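# Close a mailer box with two robot arms

## Task

Shut the open mailer box: fold both side flaps inward and tuck the front flap inside the front wall so its tabs catch. The box must rest flat on the table near its starting spot, touched by nothing else from the table, and it must stay closed on its own, not because a gripper is holding it.

## Robot and tools

Robot: two arms, left_arm and right_arm, each with a six-joint arm and a two-finger gripper. The names are labels only. In the scene frame left_arm sits on the +y side, and neither name refers to a side of any camera image.

Scene frame: one frame shared by both arms. The origin is on the table surface midway between the arms, +x runs outward over the table, +z points up. Positions are in metres and orientations are quaternions in w,x,y,z order. In the gripper's own frame the fingers extend along +z and close along y. The reported end-effector point lies between the finger pads, roughly 1 cm short of the fingertips. Printed hand positions can be off from the truth, more so when the arm is stretched far.

Tool execute_actions, argument actions: a list holding zero or one item. An empty list sends nothing and just reports the current state. A motion item is {"rows": [...], "steps": n}, where n is 1 to 15 control steps of 1/30 s each (15 if omitted). Each row drives one step, and the final row repeats to fill any remaining steps. A wait item is {"steps": n} with no rows, n up to 300; it returns after that many steps have elapsed since the previous result, and time spent replying counts toward them. Optional pictures (true/false) controls whether camera images come back; by default they do.

Each row is one flat list of 14 numbers covering both arms, always all 14 even if only one arm should move: left_arm's waist, shoulder, elbow, wrist pitch, wrist yaw, wrist roll, then its gripper opening, followed by the same seven for right_arm. The six joint values are absolute target angles in radians, in the same convention as the Joint positions line; they are not offsets. Stated ranges per arm: waist -2.618 to 3.054, shoulder 0.000 to 3.142, elbow 0.000 to 3.142, wrist pitch -1.571 to 1.571, wrist yaw -1.571 to 1.571, wrist roll -2.094 to 2.094. True ends may differ by up to 0.036 rad either way. A call is refused outright (nothing sent) if any target exceeds a range end by more than 0.036 rad and also lies farther out than that joint's last reported angle. Targets beyond the real end are clipped there, and a line "joint sent to its limit" may appear, possibly referring to an earlier action; its absence proves nothing. The gripper opening is an absolute value from -1 (closed) to +1 (fully open, about 0.094 m between pads).

Motion limits: each step, a joint's target is kept within a fixed distance of its measured angle (waist 0.202, shoulder 0.258, elbow 0.238, wrist pitch 0.573, wrist yaw and roll 0.522 rad), and targets that would move a gripper more than 70 mm from where it is get scaled back. So large moves take several actions. Friction may leave a joint up to about 0.031 rad off its target, and commands smaller than that may not move it. Between calls the arms keep heading toward the last row sent, including while you are thinking, until everything has nearly stopped or a step was HELD; after that only a new action moves them further. Fingers still in motion finish moving.

Results: a state line per arm with end_effector_position and end_effector_quat_wxyz; Joint positions and Joint velocities per arm (six joints in rad and rad/s, then finger gap in m and m/s); grip_measured, the measured opening on the command scale; joint torques in joint order (drive output, with per-arm offset, scale and noise, nonzero even in free air). "joint command not followed" means the clearance check altered or blocked joint targets on some steps while the rest of the row ran. HELD marks steps where your row was partly or wholly not sent. MOTOR HOT appears from 75 °C; OVER-TEMPERATURE FAULT reports an arm stop (90 °C pauses that arm for 10 s; 100 °C makes it go limp and drop).

Gripping: to hold something, command an opening somewhat below grip_measured; about 0.03 below is firm, smaller gaps are lighter. Each gripper's reading may be off by up to about 1 mm. Pad force tops out near 50 to 62 N and is weaker on parts under about 2 mm thick. Held parts may get brief external tugs.

Tool zoom_image: camera (one of cam_head_left, cam_head_right, cam_high, cam_low, cam_left_wrist, cam_right_wrist) and region [x0, y0, x1, y1] in that camera's pixels, origin at top-left, at most 504 by 504. Image sizes: head, high and low cameras 672x504; wrist cameras 616x616.

Tool finished_scene: scene (integer, the current scene's number). Replying without any tool call ends everything.

Avoid: pushing anything off the table, letting the arms collide or press on each other, dropping or slamming the box, very hard pushes, and holding loads long enough to overheat motors. Release the box before finishing so it stays closed by itself.

Each tool is called after "Emit:" as name(argument=value, ...), one argument or row to a line, values as JSON.

## Session

Emit:
execute_actions(
  actions=[],
)

Scene clock: 0.00 s of 5140.00 s.
left_arm: end_effector_position=(+0.3057, +0.3778, +0.1830) grip_measured=+1.000 end_effector_quat_wxyz=(+0.081, -0.083, +0.993, -0.036) | right_arm: end_effector_position=(+0.0897, +0.1558, +0.2262) grip_measured=+1.000 end_effector_quat_wxyz=(-0.332, +0.744, -0.328, +0.479)
Joint positions: left_arm=[ 0.159  1.476  1.431 -1.367  0.081 -0.033  0.094] | right_arm=[ 1.945  2.091  1.9   -1.496  1.242 -0.427  0.094]
Joint velocities: left_arm=[-0.007 -0.007 -0.017 -0.066  0.022 -0.022  0.   ] | right_arm=[-0.002  0.002  0.012  0.022 -0.037  0.022  0.   ]
Joint torques (N m, as the arm reports them, + toward a larger angle): no reading
Motor temperatures (°C, as the motors report them): left_arm=[16 16 13 17 15 13] | right_arm=[15 16 16 15 15 15]

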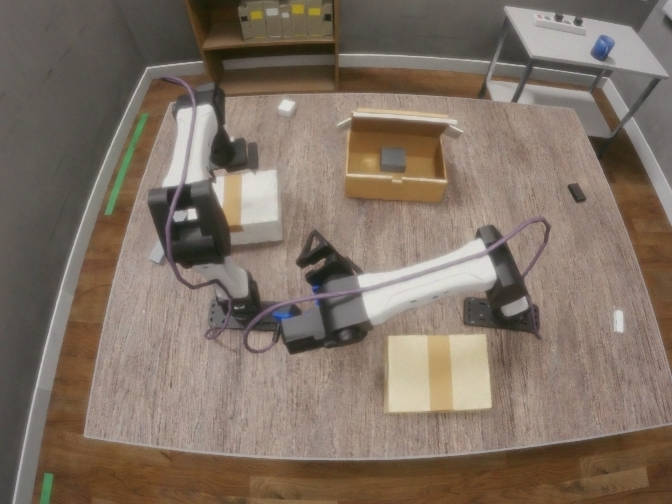

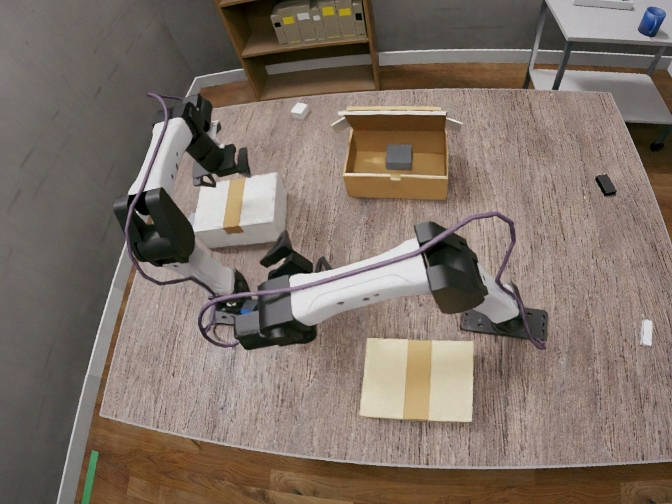

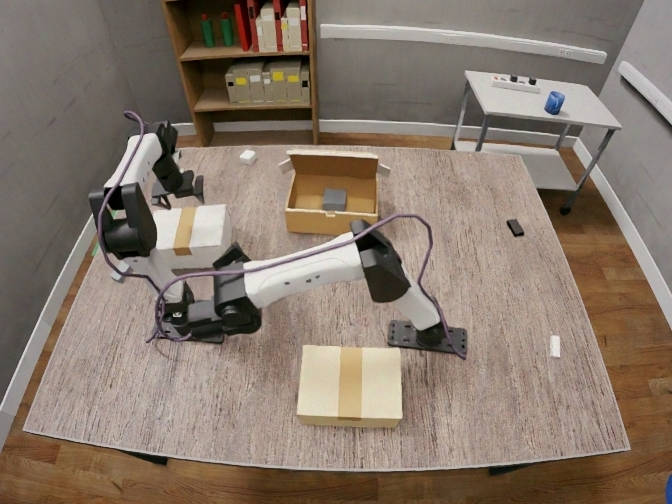

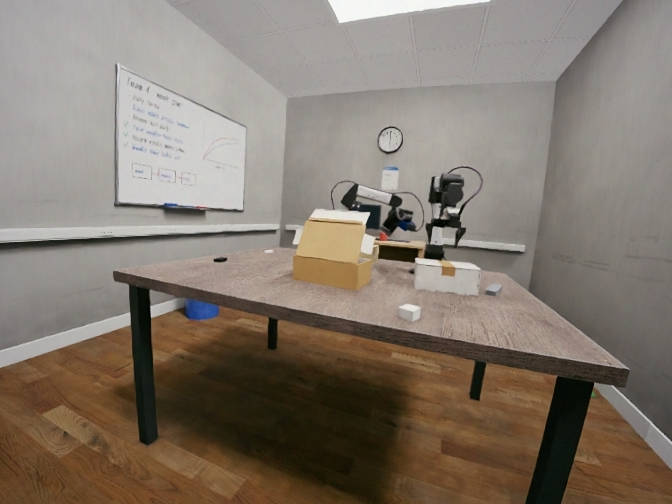

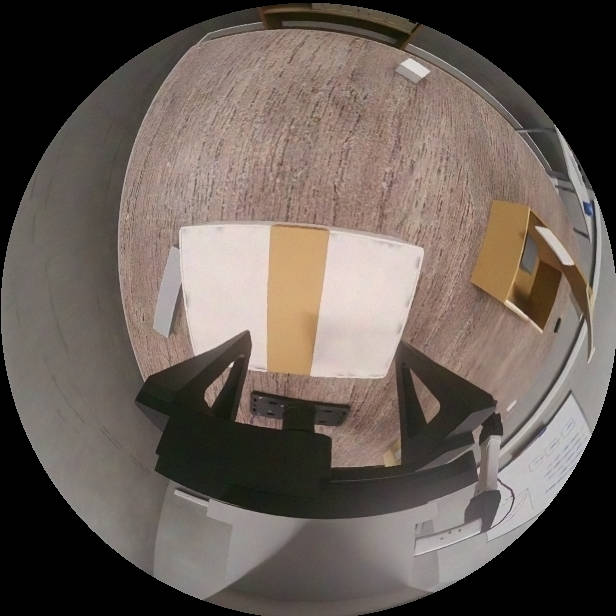

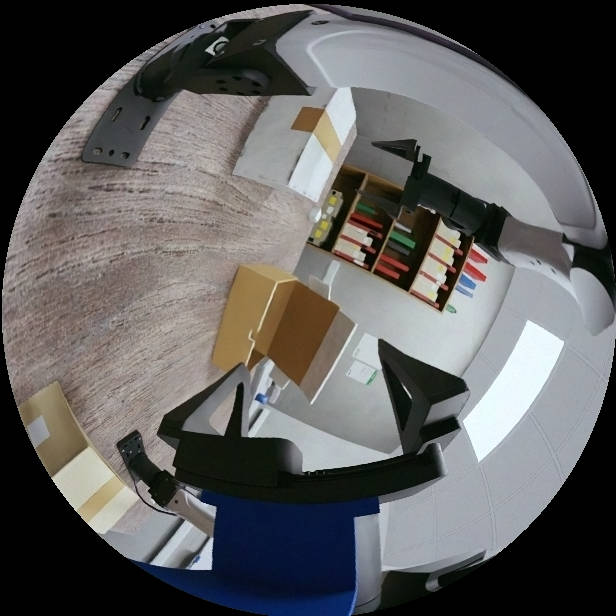

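Emit:
zoom_image(
  camera="cam_head_left",
  region=[310, 80, 490, 215],
)

Emit:
zoom_image(
  camera="cam_low",
  region=[270, 190, 410, 300],
)

Emit:
zoom_image(
  camera="cam_high",
  region=[260, 135, 410, 245],
)

Region (310, 80, 490, 215) of cam_head_left's 672x504 image, scaled by 2.800, with more detail than that image has; it fills the top 378 rows of this view, and the rest is white.

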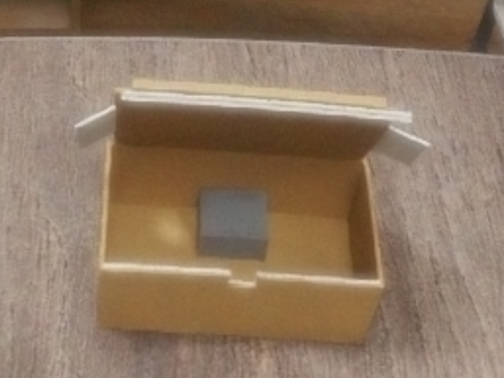

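Region (270, 190, 410, 300) of cam_low's 672x504 image, scaled by 3.600, with more detail than that image has; it fills the top 396 rows of this view, and the rest is white.

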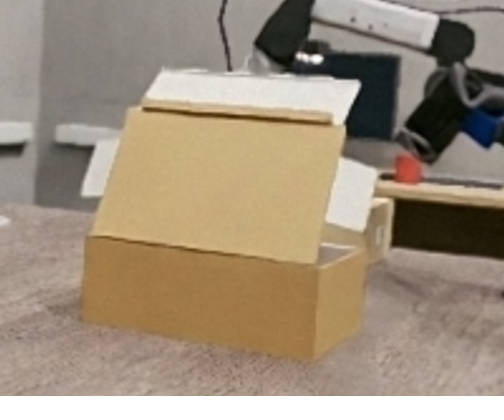

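Region (260, 135, 410, 245) of cam_high's 672x504 image, scaled by 3.360, with more detail than that image has; it fills the top 370 rows of this view, and the rest is white.

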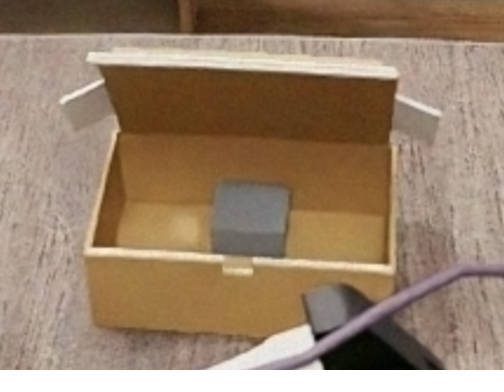

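Emit:
execute_actions(
  actions=[
    {"rows":[[0.159,1.476,1.6,-1.367,0,0,1,1.8,1.3,1.4,-1.3,0.8,0,1]]},
  ],
  pictures=false,
)

Emit:
execute_actions(
  actions=[
    {"steps":30},
  ],
  pictures=false,
)

Emit:
execute_actions(
  actions=[
    {"rows":[[0,1.6,1.6,-1.0,0,0,1,0,1.3,1.4,-1.3,0,0,1]]},
  ],
  pictures=false,
)

Emit:
execute_actions(
  actions=[
    {"steps":60},
  ],
)

Scene clock: 4.70 s of 5140.00 s.
left_arm: end_effector_position=(+0.3337, +0.3934, +0.2349) grip_measured=+1.000 end_effector_quat_wxyz=(+0.168, -0.071, +0.983, +0.004) | right_arm: end_effector_position=(+0.1276, -0.0040, +0.2884) grip_measured=+1.000 end_effector_quat_wxyz=(-0.414, +0.610, -0.662, +0.138)
Joint positions: left_arm=[ 0.159  1.472  1.6   -1.36   0.014 -0.007  0.094] | right_arm=[ 1.791  1.258  1.418 -1.324  0.831 -0.021  0.094]
Joint velocities: left_arm=[-0.007 -0.007 -0.002 -0.022 -0.051 -0.022  0.   ] | right_arm=[-0.012  0.266 -0.012 -0.037 -0.212  0.066  0.   ]
Joint torques (N m, as the arm reports them, + toward a larger angle): left_arm=[ 0.42 -5.52  8.37  1.19 -0.07  0.08] | right_arm=[ 0.83 -1.9   6.75  1.37  0.36  0.27]
Motor temperatures (°C, as the motors report them): left_arm=[16 16 14 17 15 13] | right_arm=[15 18 17 15 15 15]
Steps of this call (steps 1 to 90: nothing new was sent; then 1.20 s passed at rest; steps 91 to 105: all 15 steps of this action). Readings (joint positions):
91: left_arm=[0.159 1.480 1.456 -1.384 0.071 -0.029] | right_arm=[1.933 2.054 1.847 -1.441 1.181 -0.362]
92: left_arm=[0.159 1.488 1.498 -1.391 0.059 -0.025] | right_arm=[1.912 1.989 1.752 -1.394 1.098 -0.291]
94: left_arm=[0.159 1.483 1.569 -1.373 0.041 -0.018] | right_arm=[1.842 1.832 1.571 -1.353 0.988 -0.189]
98: left_arm=[0.159 1.472 1.600 -1.360 0.023 -0.011] | right_arm=[1.778 1.500 1.406 -1.346 0.875 -0.083]
105: the state above

Scene clock: 5.70 s of 5140.00 s.
left_arm: end_effector_position=(+0.3336, +0.3939, +0.2349) grip_measured=+1.000 end_effector_quat_wxyz=(+0.168, -0.071, +0.983, +0.006) | right_arm: end_effector_position=(+0.1239, +0.0047, +0.2783) grip_measured=+1.000 end_effector_quat_wxyz=(-0.400, +0.615, -0.666, +0.135)
Joint positions: left_arm=[ 0.159  1.472  1.6   -1.36   0.011 -0.006  0.094] | right_arm=[ 1.791  1.293  1.418 -1.314  0.805 -0.009  0.094]
Joint velocities: left_arm=[-0.012 -0.007  0.012  0.081 -0.051 -0.007  0.   ] | right_arm=[ 0.002 -0.017  0.007  0.11   0.081 -0.051  0.   ]
Joint torques (N m, as the arm reports them, + toward a larger angle): left_arm=[ 0.4  -5.59  8.42  1.16 -0.08  0.08] | right_arm=[ 0.83 -3.61  6.8   1.3   0.37  0.25]
Motor temperatures (°C, as the motors report them): left_arm=[16 16 14 17 15 13] | right_arm=[15 18 17 15 15 15]
Steps of this call (steps 1 to 30: the robot went on to your last target). Readings (joint positions):
1: left_arm=[0.159 1.472 1.600 -1.360 0.013 -0.007] | right_arm=[1.791 1.268 1.418 -1.322 0.826 -0.019]
2: left_arm=[0.159 1.472 1.600 -1.360 0.012 -0.007] | right_arm=[1.791 1.277 1.418 -1.320 0.821 -0.017]
4: left_arm=[0.159 1.472 1.600 -1.360 0.012 -0.006] | right_arm=[1.791 1.290 1.418 -1.316 0.814 -0.014]
8: left_arm=[0.159 1.472 1.600 -1.360 0.011 -0.006] | right_arm=[1.791 1.293 1.418 -1.314 0.808 -0.011]
30: the state above
All arms were judged still, so your last target was given up. Only a new action makes them travel on or press farther. Fingers that are still opening or closing keep moving.

Scene clock: 6.20 s of 5140.00 s.
left_arm: end_effector_position=(+0.4264, +0.3430, +0.2262) grip_measured=+1.000 end_effector_quat_wxyz=(+0.269, +0.009, +0.963, -0.005) | right_arm: end_effector_position=(+0.2552, -0.1106, +0.2280) grip_measured=+1.000 end_effector_quat_wxyz=(+0.191, -0.284, +0.939, +0.038)
Joint positions: left_arm=[-0.004  1.603  1.6   -1.023  0.002 -0.004  0.094] | right_arm=[ 0.73   1.296  1.412 -1.297  0.038 -0.007  0.094]
Joint velocities: left_arm=[ 0.017  0.012  0.002  0.11  -0.007 -0.051  0.   ] | right_arm=[-2.112 -0.007 -0.022 -0.007 -0.256 -0.037  0.   ]
Joint torques (N m, as the arm reports them, + toward a larger angle): left_arm=[ 0.68 -8.02  9.23  1.73  0.02  0.06] | right_arm=[ 0.35 -3.96  7.55  1.21  0.    0.17]
Motor temperatures (°C, as the motors report them): left_arm=[16 17 14 17 15 13] | right_arm=[15 18 17 15 15 15]
Steps of this call (steps 1 to 15: all 15 steps of this action). Readings (joint positions):
1: left_arm=[0.144 1.479 1.600 -1.341 0.003 -0.006] | right_arm=[1.762 1.293 1.418 -1.309 0.722 -0.009]
2: left_arm=[0.113 1.492 1.600 -1.296 -0.001 -0.006] | right_arm=[1.698 1.293 1.417 -1.305 0.618 -0.009]
4: left_arm=[0.043 1.538 1.600 -1.194 -0.001 -0.006] | right_arm=[1.549 1.296 1.414 -1.304 0.418 -0.008]
8: left_arm=[-0.004 1.602 1.600 -1.077 0.002 -0.004] | right_arm=[1.253 1.296 1.412 -1.303 0.169 -0.008]
15: the state above

Scene clock: 8.20 s of 5140.00 s.
left_arm: end_effector_position=(+0.4287, +0.3429, +0.2276) grip_measured=+1.000 end_effector_quat_wxyz=(+0.274, +0.009, +0.962, -0.005) | right_arm: end_effector_position=(+0.2956, -0.3015, +0.2282) grip_measured=+1.000 end_effector_quat_wxyz=(+0.194, +0.071, +0.978, -0.018)
Joint positions: left_arm=[-0.004  1.603  1.6   -1.012  0.002 -0.004  0.094] | right_arm=[-0.005  1.296  1.412 -1.294  0.006 -0.004  0.094]
Joint velocities: left_arm=[ 0.002 -0.007 -0.002  0.007 -0.051 -0.022  0.   ] | right_arm=[-0.017 -0.007  0.012  0.037 -0.037  0.007  0.   ]
Joint torques (N m, as the arm reports them, + toward a larger angle): left_arm=[ 0.69 -7.9   9.14  1.82  0.01  0.06] | right_arm=[ 0.57 -4.01  7.56  1.21 -0.04  0.14]
Motor temperatures (°C, as the motors report them): left_arm=[16 17 15 18 15 13] | right_arm=[15 18 17 15 15 15]
Steps of this call (steps 1 to 30: the robot went on to your last target; steps 31 to 60: nothing new was sent). Readings (joint positions):
1: left_arm=[-0.004 1.603 1.600 -1.020 0.002 -0.004] | right_arm=[0.656 1.296 1.412 -1.296 0.031 -0.007]
2: left_arm=[-0.004 1.603 1.600 -1.019 0.002 -0.004] | right_arm=[0.580 1.296 1.412 -1.296 0.025 -0.007]
4: left_arm=[-0.004 1.603 1.600 -1.016 0.002 -0.004] | right_arm=[0.431 1.296 1.412 -1.295 0.018 -0.007]
8: left_arm=[-0.004 1.603 1.600 -1.014 0.002 -0.004] | right_arm=[0.131 1.296 1.412 -1.294 0.008 -0.006]
60: the state above
All arms were judged still, so your last target was given up. Only a new action makes them travel on or press farther. Fingers that are still opening or closing keep moving.

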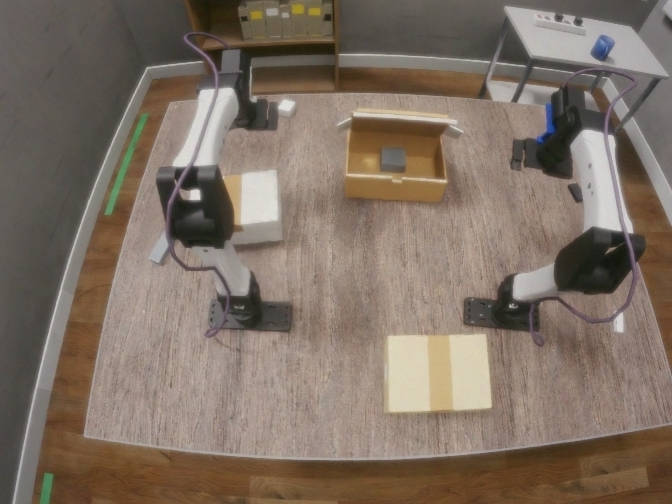

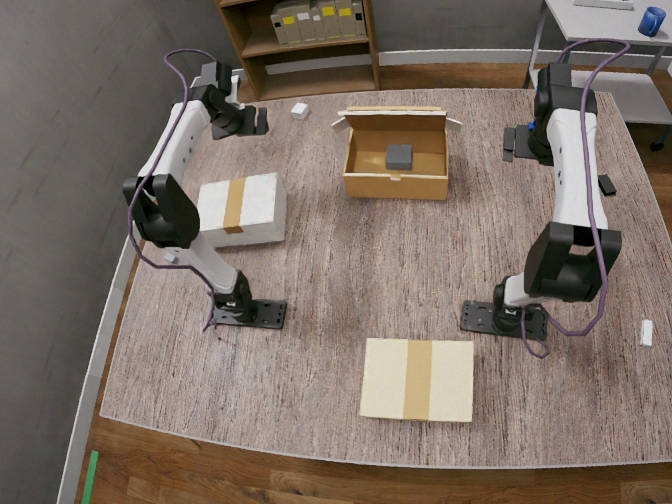

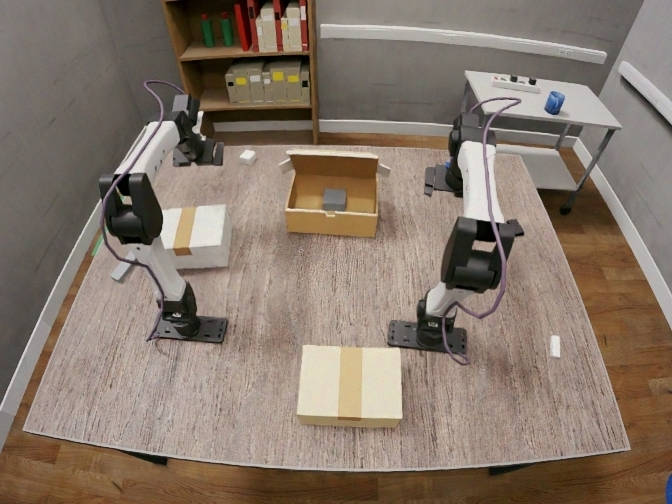

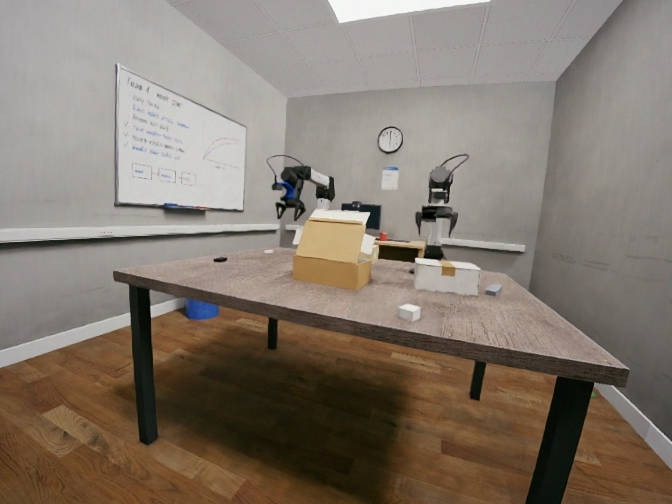

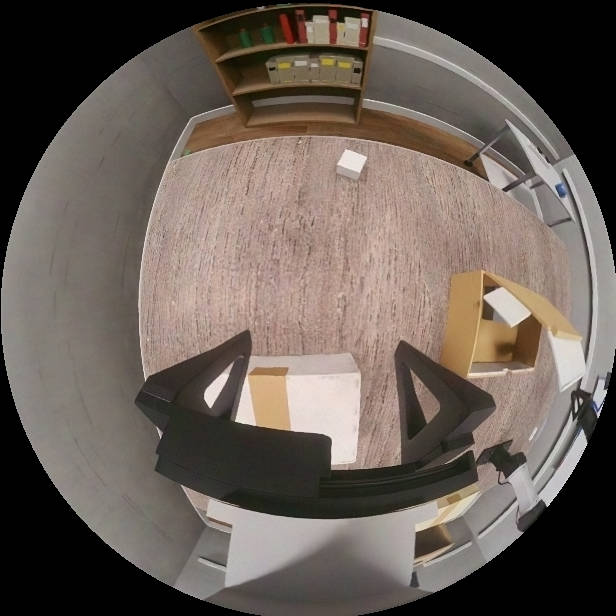

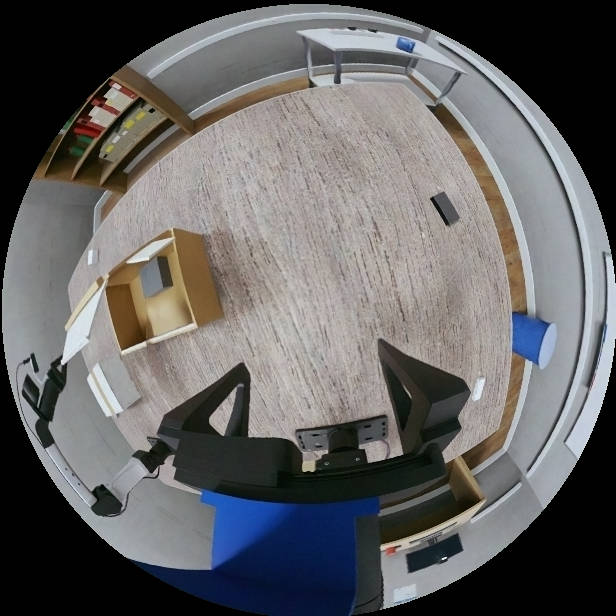

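Emit:
execute_actions(
  actions=[
    {"rows":[[-0.02,1.66,1.63,-1.01,0.1,0,0.5,-0.02,1.4,1.47,-1.25,-0.1,0,0.5],[-0.02,1.66,1.63,-1.01,0.1,0,0.5,-0.02,1.4,1.47,-1.25,-0.1,0,0.5],[-0.02,1.66,1.63,-1.01,0.1,0,0.5,-0.02,1.4,1.47,-1.25,-0.1,0,0.5],[-0.04,1.75,1.67,-1.01,0.3,0,0,-0.05,1.58,1.57,-1.17,-0.3,0,0],[-0.04,1.75,1.67,-1.01,0.3,0,0,-0.05,1.58,1.57,-1.17,-0.3,0,0],[-0.04,1.75,1.67,-1.01,0.3,0,0,-0.05,1.58,1.57,-1.17,-0.3,0,0],[-0.04,1.75,1.67,-1.01,0.3,0,0,-0.05,1.58,1.57,-1.17,-0.3,0,0],[-0.07,1.85,1.72,-1.02,0.5,0,-0.5,-0.08,1.76,1.67,-1.1,-0.5,0,-0.5],[-0.07,1.85,1.72,-1.02,0.5,0,-0.5,-0.08,1.76,1.67,-1.1,-0.5,0,-0.5],[-0.07,1.85,1.72,-1.02,0.5,0,-0.5,-0.08,1.76,1.67,-1.1,-0.5,0,-0.5],[-0.07,1.85,1.72,-1.02,0.5,0,-0.5,-0.08,1.76,1.67,-1.1,-0.5,0,-0.5],[-0.1,1.944,1.764,-1.02,0.7,0,-1,-0.1,1.944,1.764,-1.02,-0.7,0,-1]]},
  ],
  pictures=false,
)

Emit:
execute_actions(
  actions=[
    {"steps":20},
  ],
)

Scene clock: 13.20 s of 5140.00 s.
left_arm: end_effector_position=(+0.4569, +0.2144, +0.1724) grip_measured=-0.987 end_effector_quat_wxyz=(+0.166, +0.101, +0.941, -0.277) | right_arm: end_effector_position=(+0.4617, -0.2710, +0.1666) grip_measured=-0.976 end_effector_quat_wxyz=(+0.185, +0.065, +0.948, +0.250)
Joint positions: left_arm=[-0.091  1.922  1.744 -1.015  0.551 -0.004  0.001] | right_arm=[-0.09   1.923  1.739 -1.066 -0.555 -0.004  0.001]
Joint velocities: left_arm=[-0.198  0.422  0.007 -0.051  0.872 -0.066 -0.011] | right_arm=[-0.095  0.852  0.12   0.52  -0.989 -0.022 -0.011]
Joint torques (N m, as the arm reports them, + toward a larger angle): left_arm=[  0.64 -10.92  10.69   1.23   0.39   0.08] | right_arm=[  0.07 -13.43  10.71   0.69  -0.37   0.11]
Motor temperatures (°C, as the motors report them): left_arm=[16 18 16 19 15 13] | right_arm=[15 18 18 15 15 15]
Steps of this call (steps 1 to 90: nothing new was sent; then 1.50 s passed at rest; steps 91 to 105: all 15 steps of this action). Readings (joint positions):
91: left_arm=[-0.004 1.607 1.604 -1.015 0.014 -0.004] | right_arm=[-0.007 1.306 1.421 -1.299 -0.009 -0.004]
92: left_arm=[-0.005 1.615 1.611 -1.014 0.029 -0.004] | right_arm=[-0.009 1.326 1.438 -1.297 -0.026 -0.004]
94: left_arm=[-0.010 1.641 1.630 -1.018 0.078 -0.004] | right_arm=[-0.016 1.388 1.477 -1.288 -0.081 -0.004]
98: left_arm=[-0.035 1.739 1.672 -1.013 0.233 -0.004] | right_arm=[-0.045 1.589 1.578 -1.210 -0.238 -0.004]
105: the state above

Scene clock: 13.87 s of 5140.00 s.
left_arm: end_effector_position=(+0.4508, +0.1915, +0.1792) grip_measured=-0.992 end_effector_quat_wxyz=(+0.150, +0.115, +0.921, -0.342) | right_arm: end_effector_position=(+0.4719, -0.2558, +0.1704) grip_measured=-0.981 end_effector_quat_wxyz=(+0.193, +0.053, +0.928, +0.314)
Joint positions: left_arm=[-0.1    1.942  1.752 -1.015  0.689 -0.004  0.   ] | right_arm=[-0.094  1.958  1.748 -1.033 -0.692 -0.004  0.001]
Joint velocities: left_arm=[-0.002  0.012  0.002  0.037 -0.022 -0.051  0.001] | right_arm=[-0.012  0.002  0.002 -0.022 -0.007 -0.022 -0.001]
Joint torques (N m, as the arm reports them, + toward a larger angle): left_arm=[  0.43 -10.51  10.04   1.17   0.49   0.1 ] | right_arm=[ -0.07 -12.3   10.66   1.23  -0.37   0.09]
Motor temperatures (°C, as the motors report them): left_arm=[16 18 16 19 15 13] | right_arm=[15 18 18 15 15 15]
Steps of this call (steps 1 to 20: the robot went on to your last target). Readings (joint positions):
1: left_arm=[-0.096 1.933 1.745 -1.015 0.579 -0.004] | right_arm=[-0.092 1.946 1.740 -1.052 -0.581 -0.004]
2: left_arm=[-0.099 1.940 1.745 -1.015 0.602 -0.004] | right_arm=[-0.094 1.961 1.740 -1.049 -0.602 -0.004]
4: left_arm=[-0.100 1.942 1.745 -1.015 0.634 -0.004] | right_arm=[-0.094 1.969 1.740 -1.047 -0.632 -0.004]
8: left_arm=[-0.100 1.942 1.752 -1.015 0.668 -0.004] | right_arm=[-0.094 1.961 1.747 -1.038 -0.669 -0.004]
20: the state above

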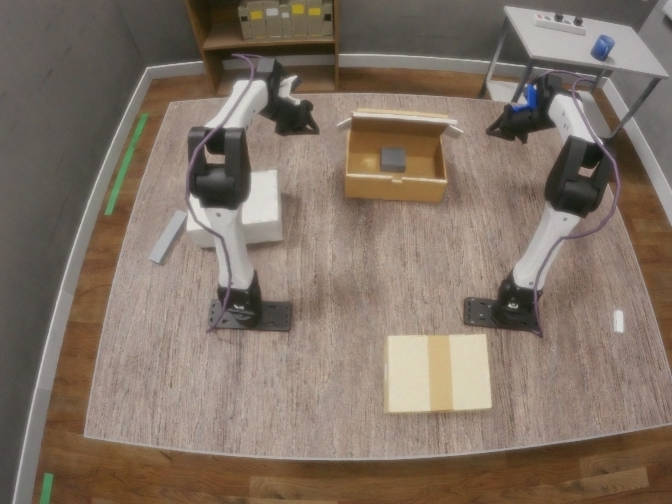

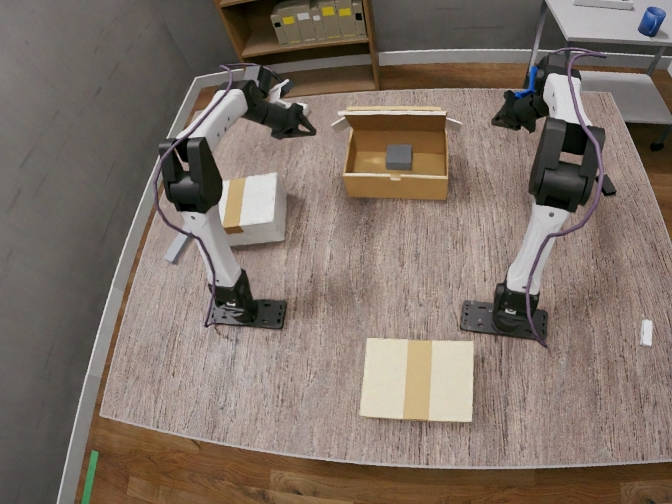

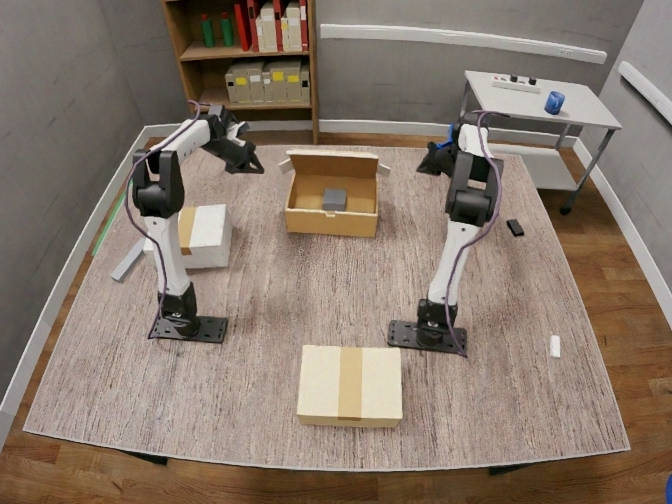

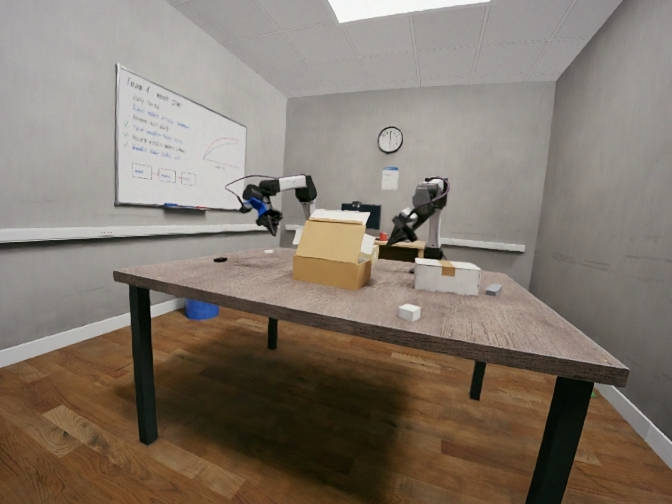

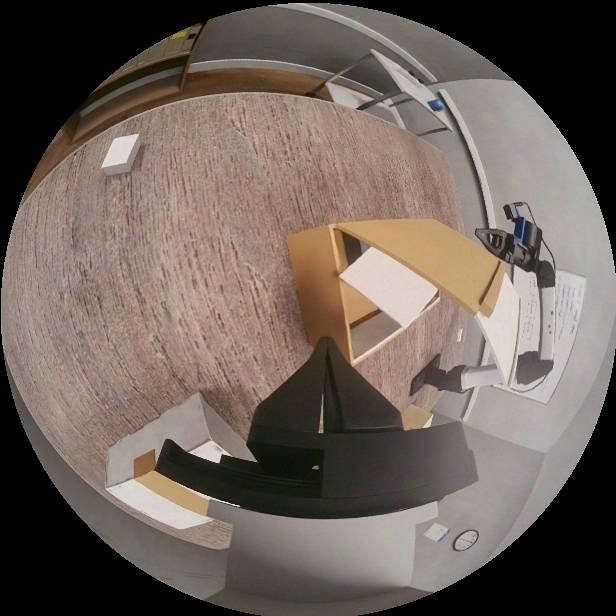

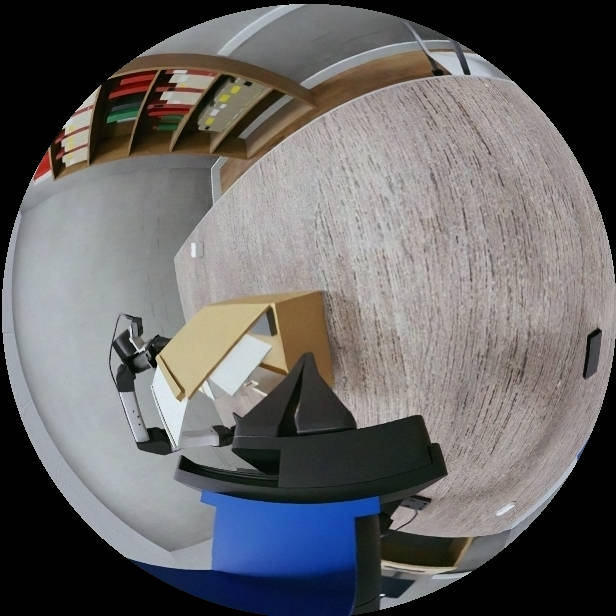

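Emit:
execute_actions(
  actions=[
    {"rows":[[-0.07,2.01,1.81,-0.95,0.8,0,-1,-0.12,2.02,1.83,-1.06,-0.8,0,-1],[-0.07,2.01,1.81,-0.95,0.8,0,-1,-0.12,2.02,1.83,-1.06,-0.8,0,-1],[-0.07,2.01,1.81,-0.95,0.8,0,-1,-0.12,2.02,1.83,-1.06,-0.8,0,-1],[-0.04,2.08,1.87,-0.88,0.9,0,-1,-0.14,2.09,1.92,-1.08,-0.9,0,-1],[-0.04,2.08,1.87,-0.88,0.9,0,-1,-0.14,2.09,1.92,-1.08,-0.9,0,-1],[-0.04,2.08,1.87,-0.88,0.9,0,-1,-0.14,2.09,1.92,-1.08,-0.9,0,-1],[-0.04,2.15,1.93,-0.82,1.0,0,-1,-0.14,2.16,2.0,-1.11,-1.0,0,-1],[-0.04,2.15,1.93,-0.82,1.0,0,-1,-0.14,2.16,2.0,-1.11,-1.0,0,-1],[-0.04,2.15,1.93,-0.82,1.0,0,-1,-0.14,2.16,2.0,-1.11,-1.0,0,-1],[-0.04,2.211,1.98,-0.754,1.1,0,-1,-0.14,2.22,2.08,-1.137,-1.1,0,-1]]},
  ],
  pictures=false,
)

Emit:
execute_actions(
  actions=[
    {"rows":[[-0.07,2.211,1.98,-0.754,1.1,0,-1,-0.10,2.22,2.08,-1.137,-1.1,0,-1],[-0.07,2.211,1.98,-0.754,1.1,0,-1,-0.10,2.22,2.08,-1.137,-1.1,0,-1],[-0.07,2.211,1.98,-0.754,1.1,0,-1,-0.10,2.22,2.08,-1.137,-1.1,0,-1],[-0.1,2.211,1.98,-0.754,1.1,0,-1,-0.05,2.22,2.08,-1.137,-1.1,0,-1],[-0.1,2.211,1.98,-0.754,1.1,0,-1,-0.05,2.22,2.08,-1.137,-1.1,0,-1],[-0.1,2.211,1.98,-0.754,1.1,0,-1,-0.05,2.22,2.08,-1.137,-1.1,0,-1],[-0.14,2.211,1.98,-0.754,1.1,0,-1,0.0,2.22,2.08,-1.137,-1.1,0,-1]]},
  ],
)

Scene clock: 17.00 s of 5140.00 s.
left_arm: end_effector_position=(+0.5262, +0.1755, +0.1878) grip_measured=-0.993 end_effector_quat_wxyz=(+0.215, +0.153, +0.834, -0.484) | right_arm: end_effector_position=(+0.5204, -0.2497, +0.1901) grip_measured=-0.981 end_effector_quat_wxyz=(+0.198, +0.045, +0.860, +0.468)
Joint positions: left_arm=[-0.039  2.201  1.961 -0.796  1.035 -0.004  0.   ] | right_arm=[-0.138  2.217  2.056 -1.11  -1.04  -0.004  0.001]
Joint velocities: left_arm=[-0.007  0.076  0.007  0.183  0.3   -0.007  0.   ] | right_arm=[-0.007  0.076 -0.002 -0.081 -0.315 -0.022 -0.001]
Joint torques (N m, as the arm reports them, + toward a larger angle): left_arm=[  0.17 -12.67  10.85   1.66   0.68   0.11] | right_arm=[  0.11 -13.53  11.33   0.92  -0.57   0.06]
Motor temperatures (°C, as the motors report them): left_arm=[16 20 16 19 15 13] | right_arm=[15 19 18 16 15 15]
Steps of this call (steps 1 to 15: the robot went on to your last target; steps 16 to 79: nothing new was sent; steps 80 to 94: all 15 steps of this action). Readings (joint positions):
80: left_arm=[-0.098 1.948 1.761 -1.016 0.706 -0.004] | right_arm=[-0.096 1.966 1.762 -1.045 -0.708 -0.004]
81: left_arm=[-0.094 1.960 1.777 -1.008 0.725 -0.004] | right_arm=[-0.099 1.979 1.784 -1.050 -0.727 -0.004]
83: left_arm=[-0.081 1.989 1.809 -0.987 0.765 -0.004] | right_arm=[-0.108 2.010 1.829 -1.063 -0.767 -0.004]
87: left_arm=[-0.046 2.083 1.894 -0.909 0.873 -0.004] | right_arm=[-0.132 2.104 1.948 -1.080 -0.876 -0.004]
94: the state above

Scene clock: 17.50 s of 5140.00 s.
left_arm: end_effector_position=(+0.5035, +0.1169, +0.1991) grip_measured=-0.993 end_effector_quat_wxyz=(+0.197, +0.212, +0.806, -0.517) | right_arm: end_effector_position=(+0.5099, -0.1678, +0.1989) grip_measured=-0.981 end_effector_quat_wxyz=(+0.156, -0.023, +0.848, +0.506)
Joint positions: left_arm=[-0.148  2.202  1.969 -0.768  1.091 -0.004  0.   ] | right_arm=[ 0.016  2.219  2.064 -1.126 -1.095 -0.004  0.001]
Joint velocities: left_arm=[ 0.051 -0.002 -0.002  0.037 -0.037 -0.037  0.   ] | right_arm=[-0.071  0.007  0.012 -0.037 -0.066  0.022  0.   ]
Joint torques (N m, as the arm reports them, + toward a larger angle): left_arm=[  0.93 -12.32  10.24   1.59   0.6    0.11] | right_arm=[ -0.4  -13.24  10.61   0.86  -0.55   0.07]
Motor temperatures (°C, as the motors report them): left_arm=[16 20 17 19 15 13] | right_arm=[15 19 18 16 15 15]
Steps of this call (steps 1 to 15: all 15 steps of this action). Readings (joint positions):
1: left_arm=[-0.041 2.202 1.961 -0.793 1.044 -0.004] | right_arm=[-0.136 2.219 2.056 -1.114 -1.049 -0.004]
2: left_arm=[-0.044 2.202 1.961 -0.788 1.052 -0.004] | right_arm=[-0.132 2.219 2.057 -1.117 -1.057 -0.004]
4: left_arm=[-0.057 2.202 1.965 -0.780 1.065 -0.004] | right_arm=[-0.116 2.219 2.061 -1.121 -1.069 -0.004]
8: left_arm=[-0.103 2.202 1.969 -0.769 1.079 -0.004] | right_arm=[-0.049 2.219 2.064 -1.121 -1.082 -0.004]
15: the state above

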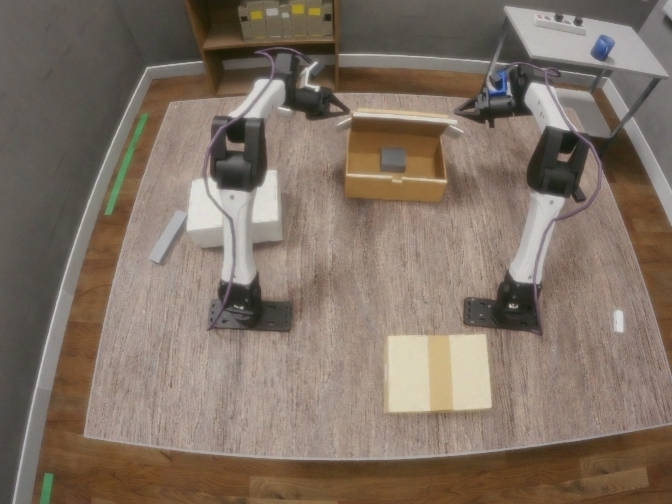

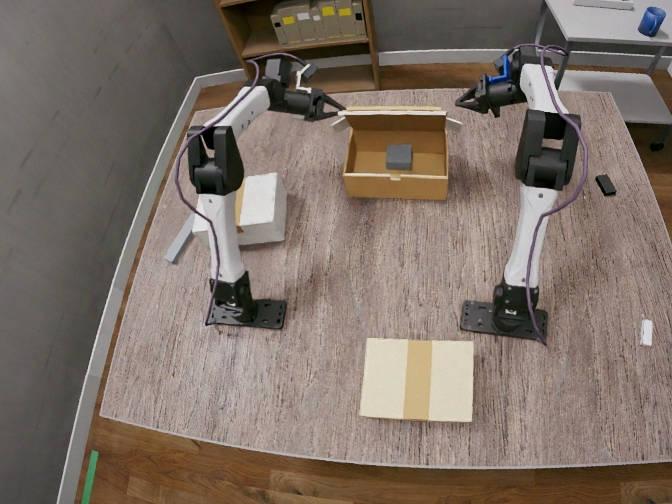

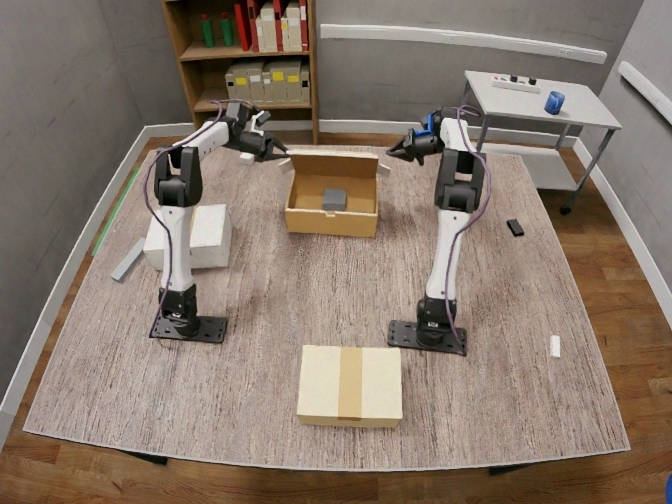

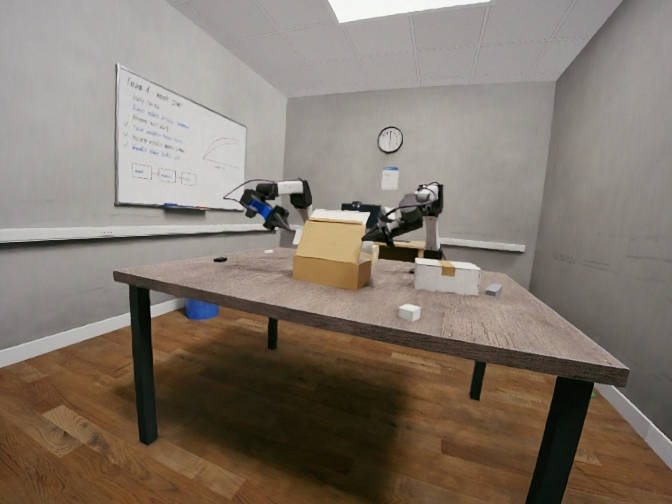

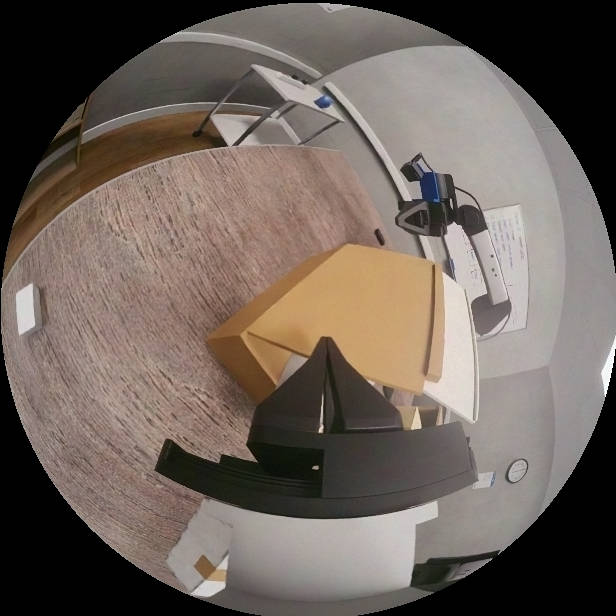

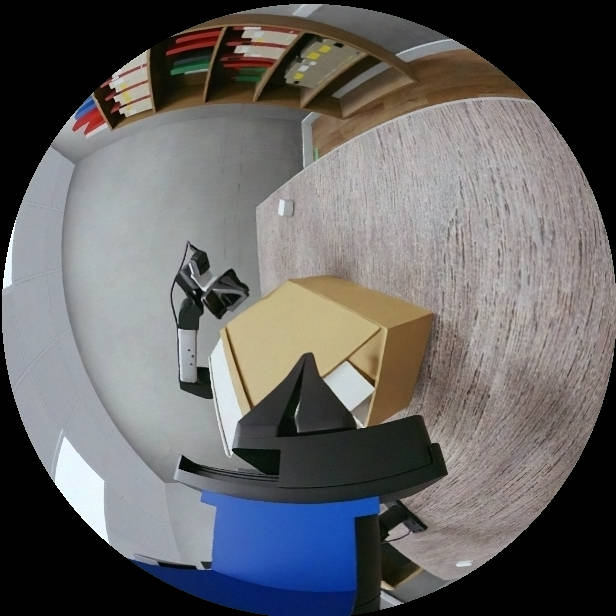

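Emit:
execute_actions(
  actions=[
    {"rows":[[-0.14,2.19,1.95,-0.74,1.1,0,-1,0,2.2,2.04,-1.11,-1.1,0,-1],[-0.14,2.175,1.92,-0.725,1.1,0,-1,0,2.18,2.0,-1.09,-1.1,0,-1],[-0.145,2.16,1.885,-0.71,1.1,0,-1,0,2.16,1.96,-1.07,-1.1,0,-1],[-0.145,2.145,1.85,-0.69,1.1,0,-1,0,2.14,1.92,-1.05,-1.1,0,-1],[-0.15,2.13,1.82,-0.675,1.1,0,-1,0,2.12,1.88,-1.03,-1.1,0,-1],[-0.15,2.11,1.785,-0.66,1.1,0,-1,0,2.10,1.84,-1.01,-1.1,0,-1],[-0.15,2.095,1.75,-0.64,1.1,0,-1,0,2.08,1.80,-0.99,-1.1,0,-1],[-0.155,2.08,1.715,-0.62,1.1,0,-1,0,2.06,1.76,-0.97,-1.1,0,-1],[-0.155,2.065,1.68,-0.6,1.1,0,-1,0,2.04,1.72,-0.95,-1.1,0,-1],[-0.16,2.05,1.645,-0.585,1.1,0,-1,0,2.02,1.68,-0.93,-1.1,0,-1],[-0.16,2.03,1.61,-0.565,1.1,0,-1,0,2.0,1.64,-0.9,-1.1,0,-1],[-0.16,2.015,1.57,-0.547,1.1,0,-1,0,1.984,1.595,-0.88,-1.1,0,-1]]},
  ],
  pictures=false,
)

Emit:
execute_actions(
  actions=[
    {"steps":12},
  ],
)

Scene clock: 19.37 s of 5140.00 s.
left_arm: end_effector_position=(+0.4553, +0.1243, +0.1694) grip_measured=-0.993 end_effector_quat_wxyz=(+0.181, +0.204, +0.810, -0.518) | right_arm: end_effector_position=(+0.4528, -0.1647, +0.1685) grip_measured=-0.981 end_effector_quat_wxyz=(+0.137, -0.005, +0.850, +0.509)
Joint positions: left_arm=[-0.15   2.029  1.593 -0.601  1.092 -0.004  0.   ] | right_arm=[ 0.006  2.002  1.615 -0.947 -1.097 -0.004  0.001]
Joint velocities: left_arm=[-0.032 -0.017 -0.173  0.125  0.022 -0.007 -0.001] | right_arm=[ 0.007 -0.032 -0.198  0.286 -0.007 -0.037  0.   ]
Joint torques (N m, as the arm reports them, + toward a larger angle): left_arm=[ -0.42 -12.41   7.81   1.71   0.59   0.11] | right_arm=[ -0.23 -12.54   8.     1.18  -0.54   0.07]
Motor temperatures (°C, as the motors report them): left_arm=[16 21 17 19 15 13] | right_arm=[15 20 19 16 15 15]
Steps of this call (steps 1 to 30: the robot went on to your last target; steps 31 to 41: nothing new was sent; steps 42 to 56: all 15 steps of this action). Readings (joint positions):
42: left_arm=[-0.147 2.202 1.969 -0.765 1.091 -0.004] | right_arm=[0.006 2.219 2.062 -1.125 -1.095 -0.004]
43: left_arm=[-0.147 2.199 1.962 -0.757 1.091 -0.004] | right_arm=[0.006 2.214 2.051 -1.117 -1.095 -0.004]
45: left_arm=[-0.147 2.178 1.919 -0.734 1.091 -0.004] | right_arm=[0.006 2.187 1.993 -1.094 -1.096 -0.004]
49: left_arm=[-0.147 2.115 1.789 -0.688 1.092 -0.004] | right_arm=[0.006 2.111 1.837 -1.044 -1.096 -0.004]
56: the state above

Scene clock: 19.77 s of 5140.00 s.
left_arm: end_effector_position=(+0.4591, +0.1229, +0.1709) grip_measured=-0.993 end_effector_quat_wxyz=(+0.196, +0.214, +0.805, -0.517) | right_arm: end_effector_position=(+0.4588, -0.1655, +0.1687) grip_measured=-0.981 end_effector_quat_wxyz=(+0.156, -0.017, +0.848, +0.506)
Joint positions: left_arm=[-0.152  2.029  1.587 -0.56   1.092 -0.004  0.   ] | right_arm=[ 0.006  2.001  1.608 -0.897 -1.097 -0.004  0.001]
Joint velocities: left_arm=[ 0.032  0.007  0.002  0.022 -0.051  0.007  0.   ] | right_arm=[-0.002  0.007  0.012 -0.037 -0.007  0.037 -0.   ]
Joint torques (N m, as the arm reports them, + toward a larger angle): left_arm=[ -0.4  -12.54   7.32   1.6    0.59   0.11] | right_arm=[ -0.11 -12.79   7.53   1.07  -0.53   0.07]
Motor temperatures (°C, as the motors report them): left_arm=[16 21 17 19 15 13] | right_arm=[15 20 19 16 15 15]
Steps of this call (steps 1 to 12: the robot went on to your last target). Readings (joint positions):
1: left_arm=[-0.151 2.029 1.590 -0.595 1.092 -0.004] | right_arm=[0.006 2.001 1.611 -0.939 -1.097 -0.004]
2: left_arm=[-0.152 2.029 1.588 -0.590 1.092 -0.004] | right_arm=[0.006 2.001 1.609 -0.930 -1.097 -0.004]
4: left_arm=[-0.152 2.029 1.587 -0.579 1.092 -0.004] | right_arm=[0.006 2.001 1.608 -0.917 -1.097 -0.004]
8: left_arm=[-0.152 2.029 1.587 -0.565 1.092 -0.004] | right_arm=[0.006 2.001 1.608 -0.902 -1.097 -0.004]
12: the state above

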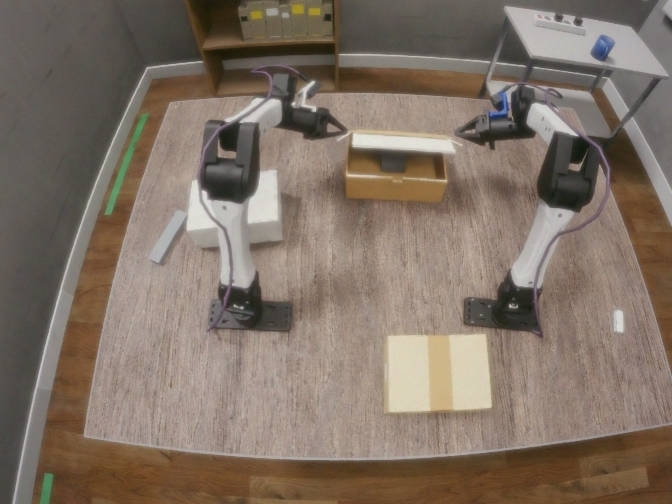

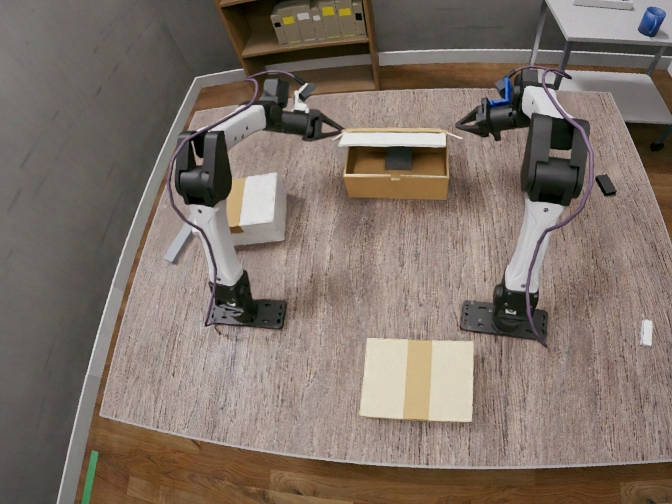

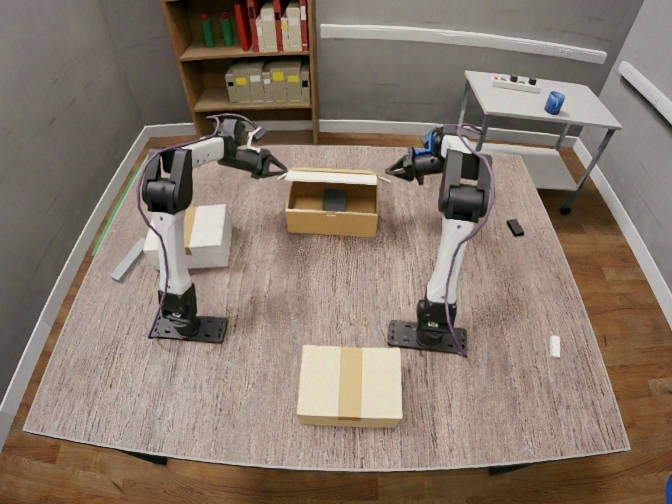

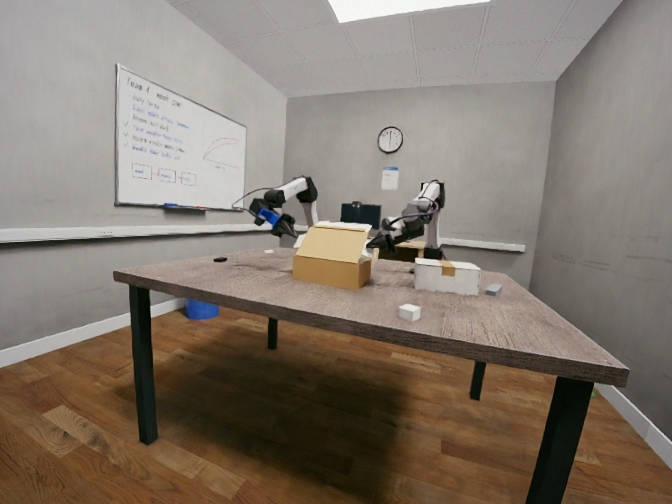

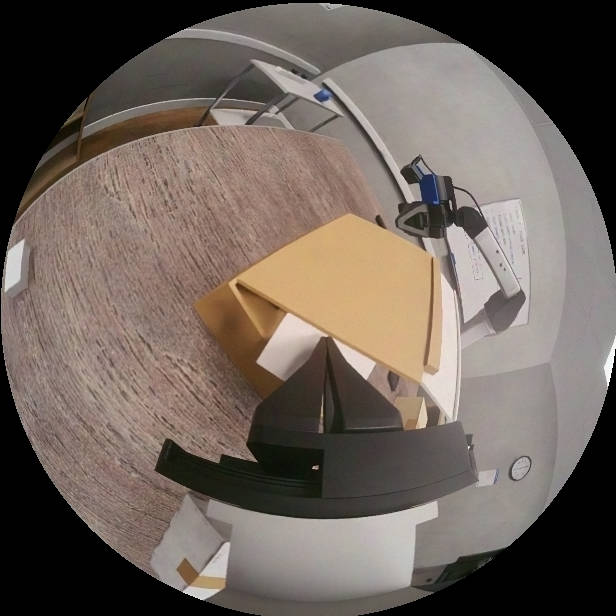

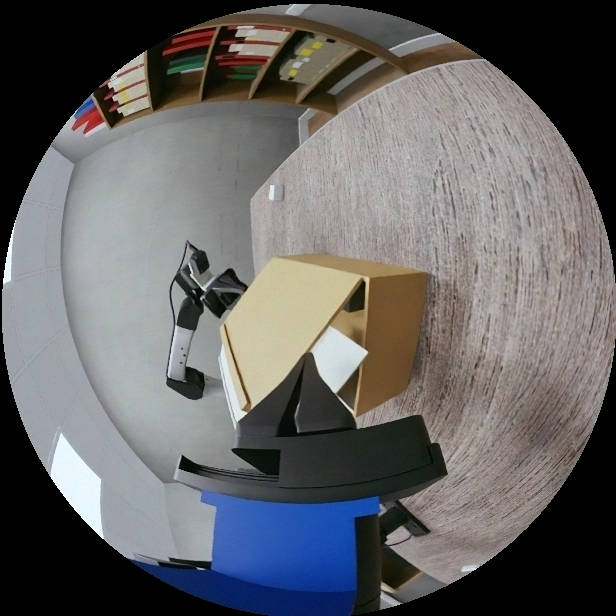

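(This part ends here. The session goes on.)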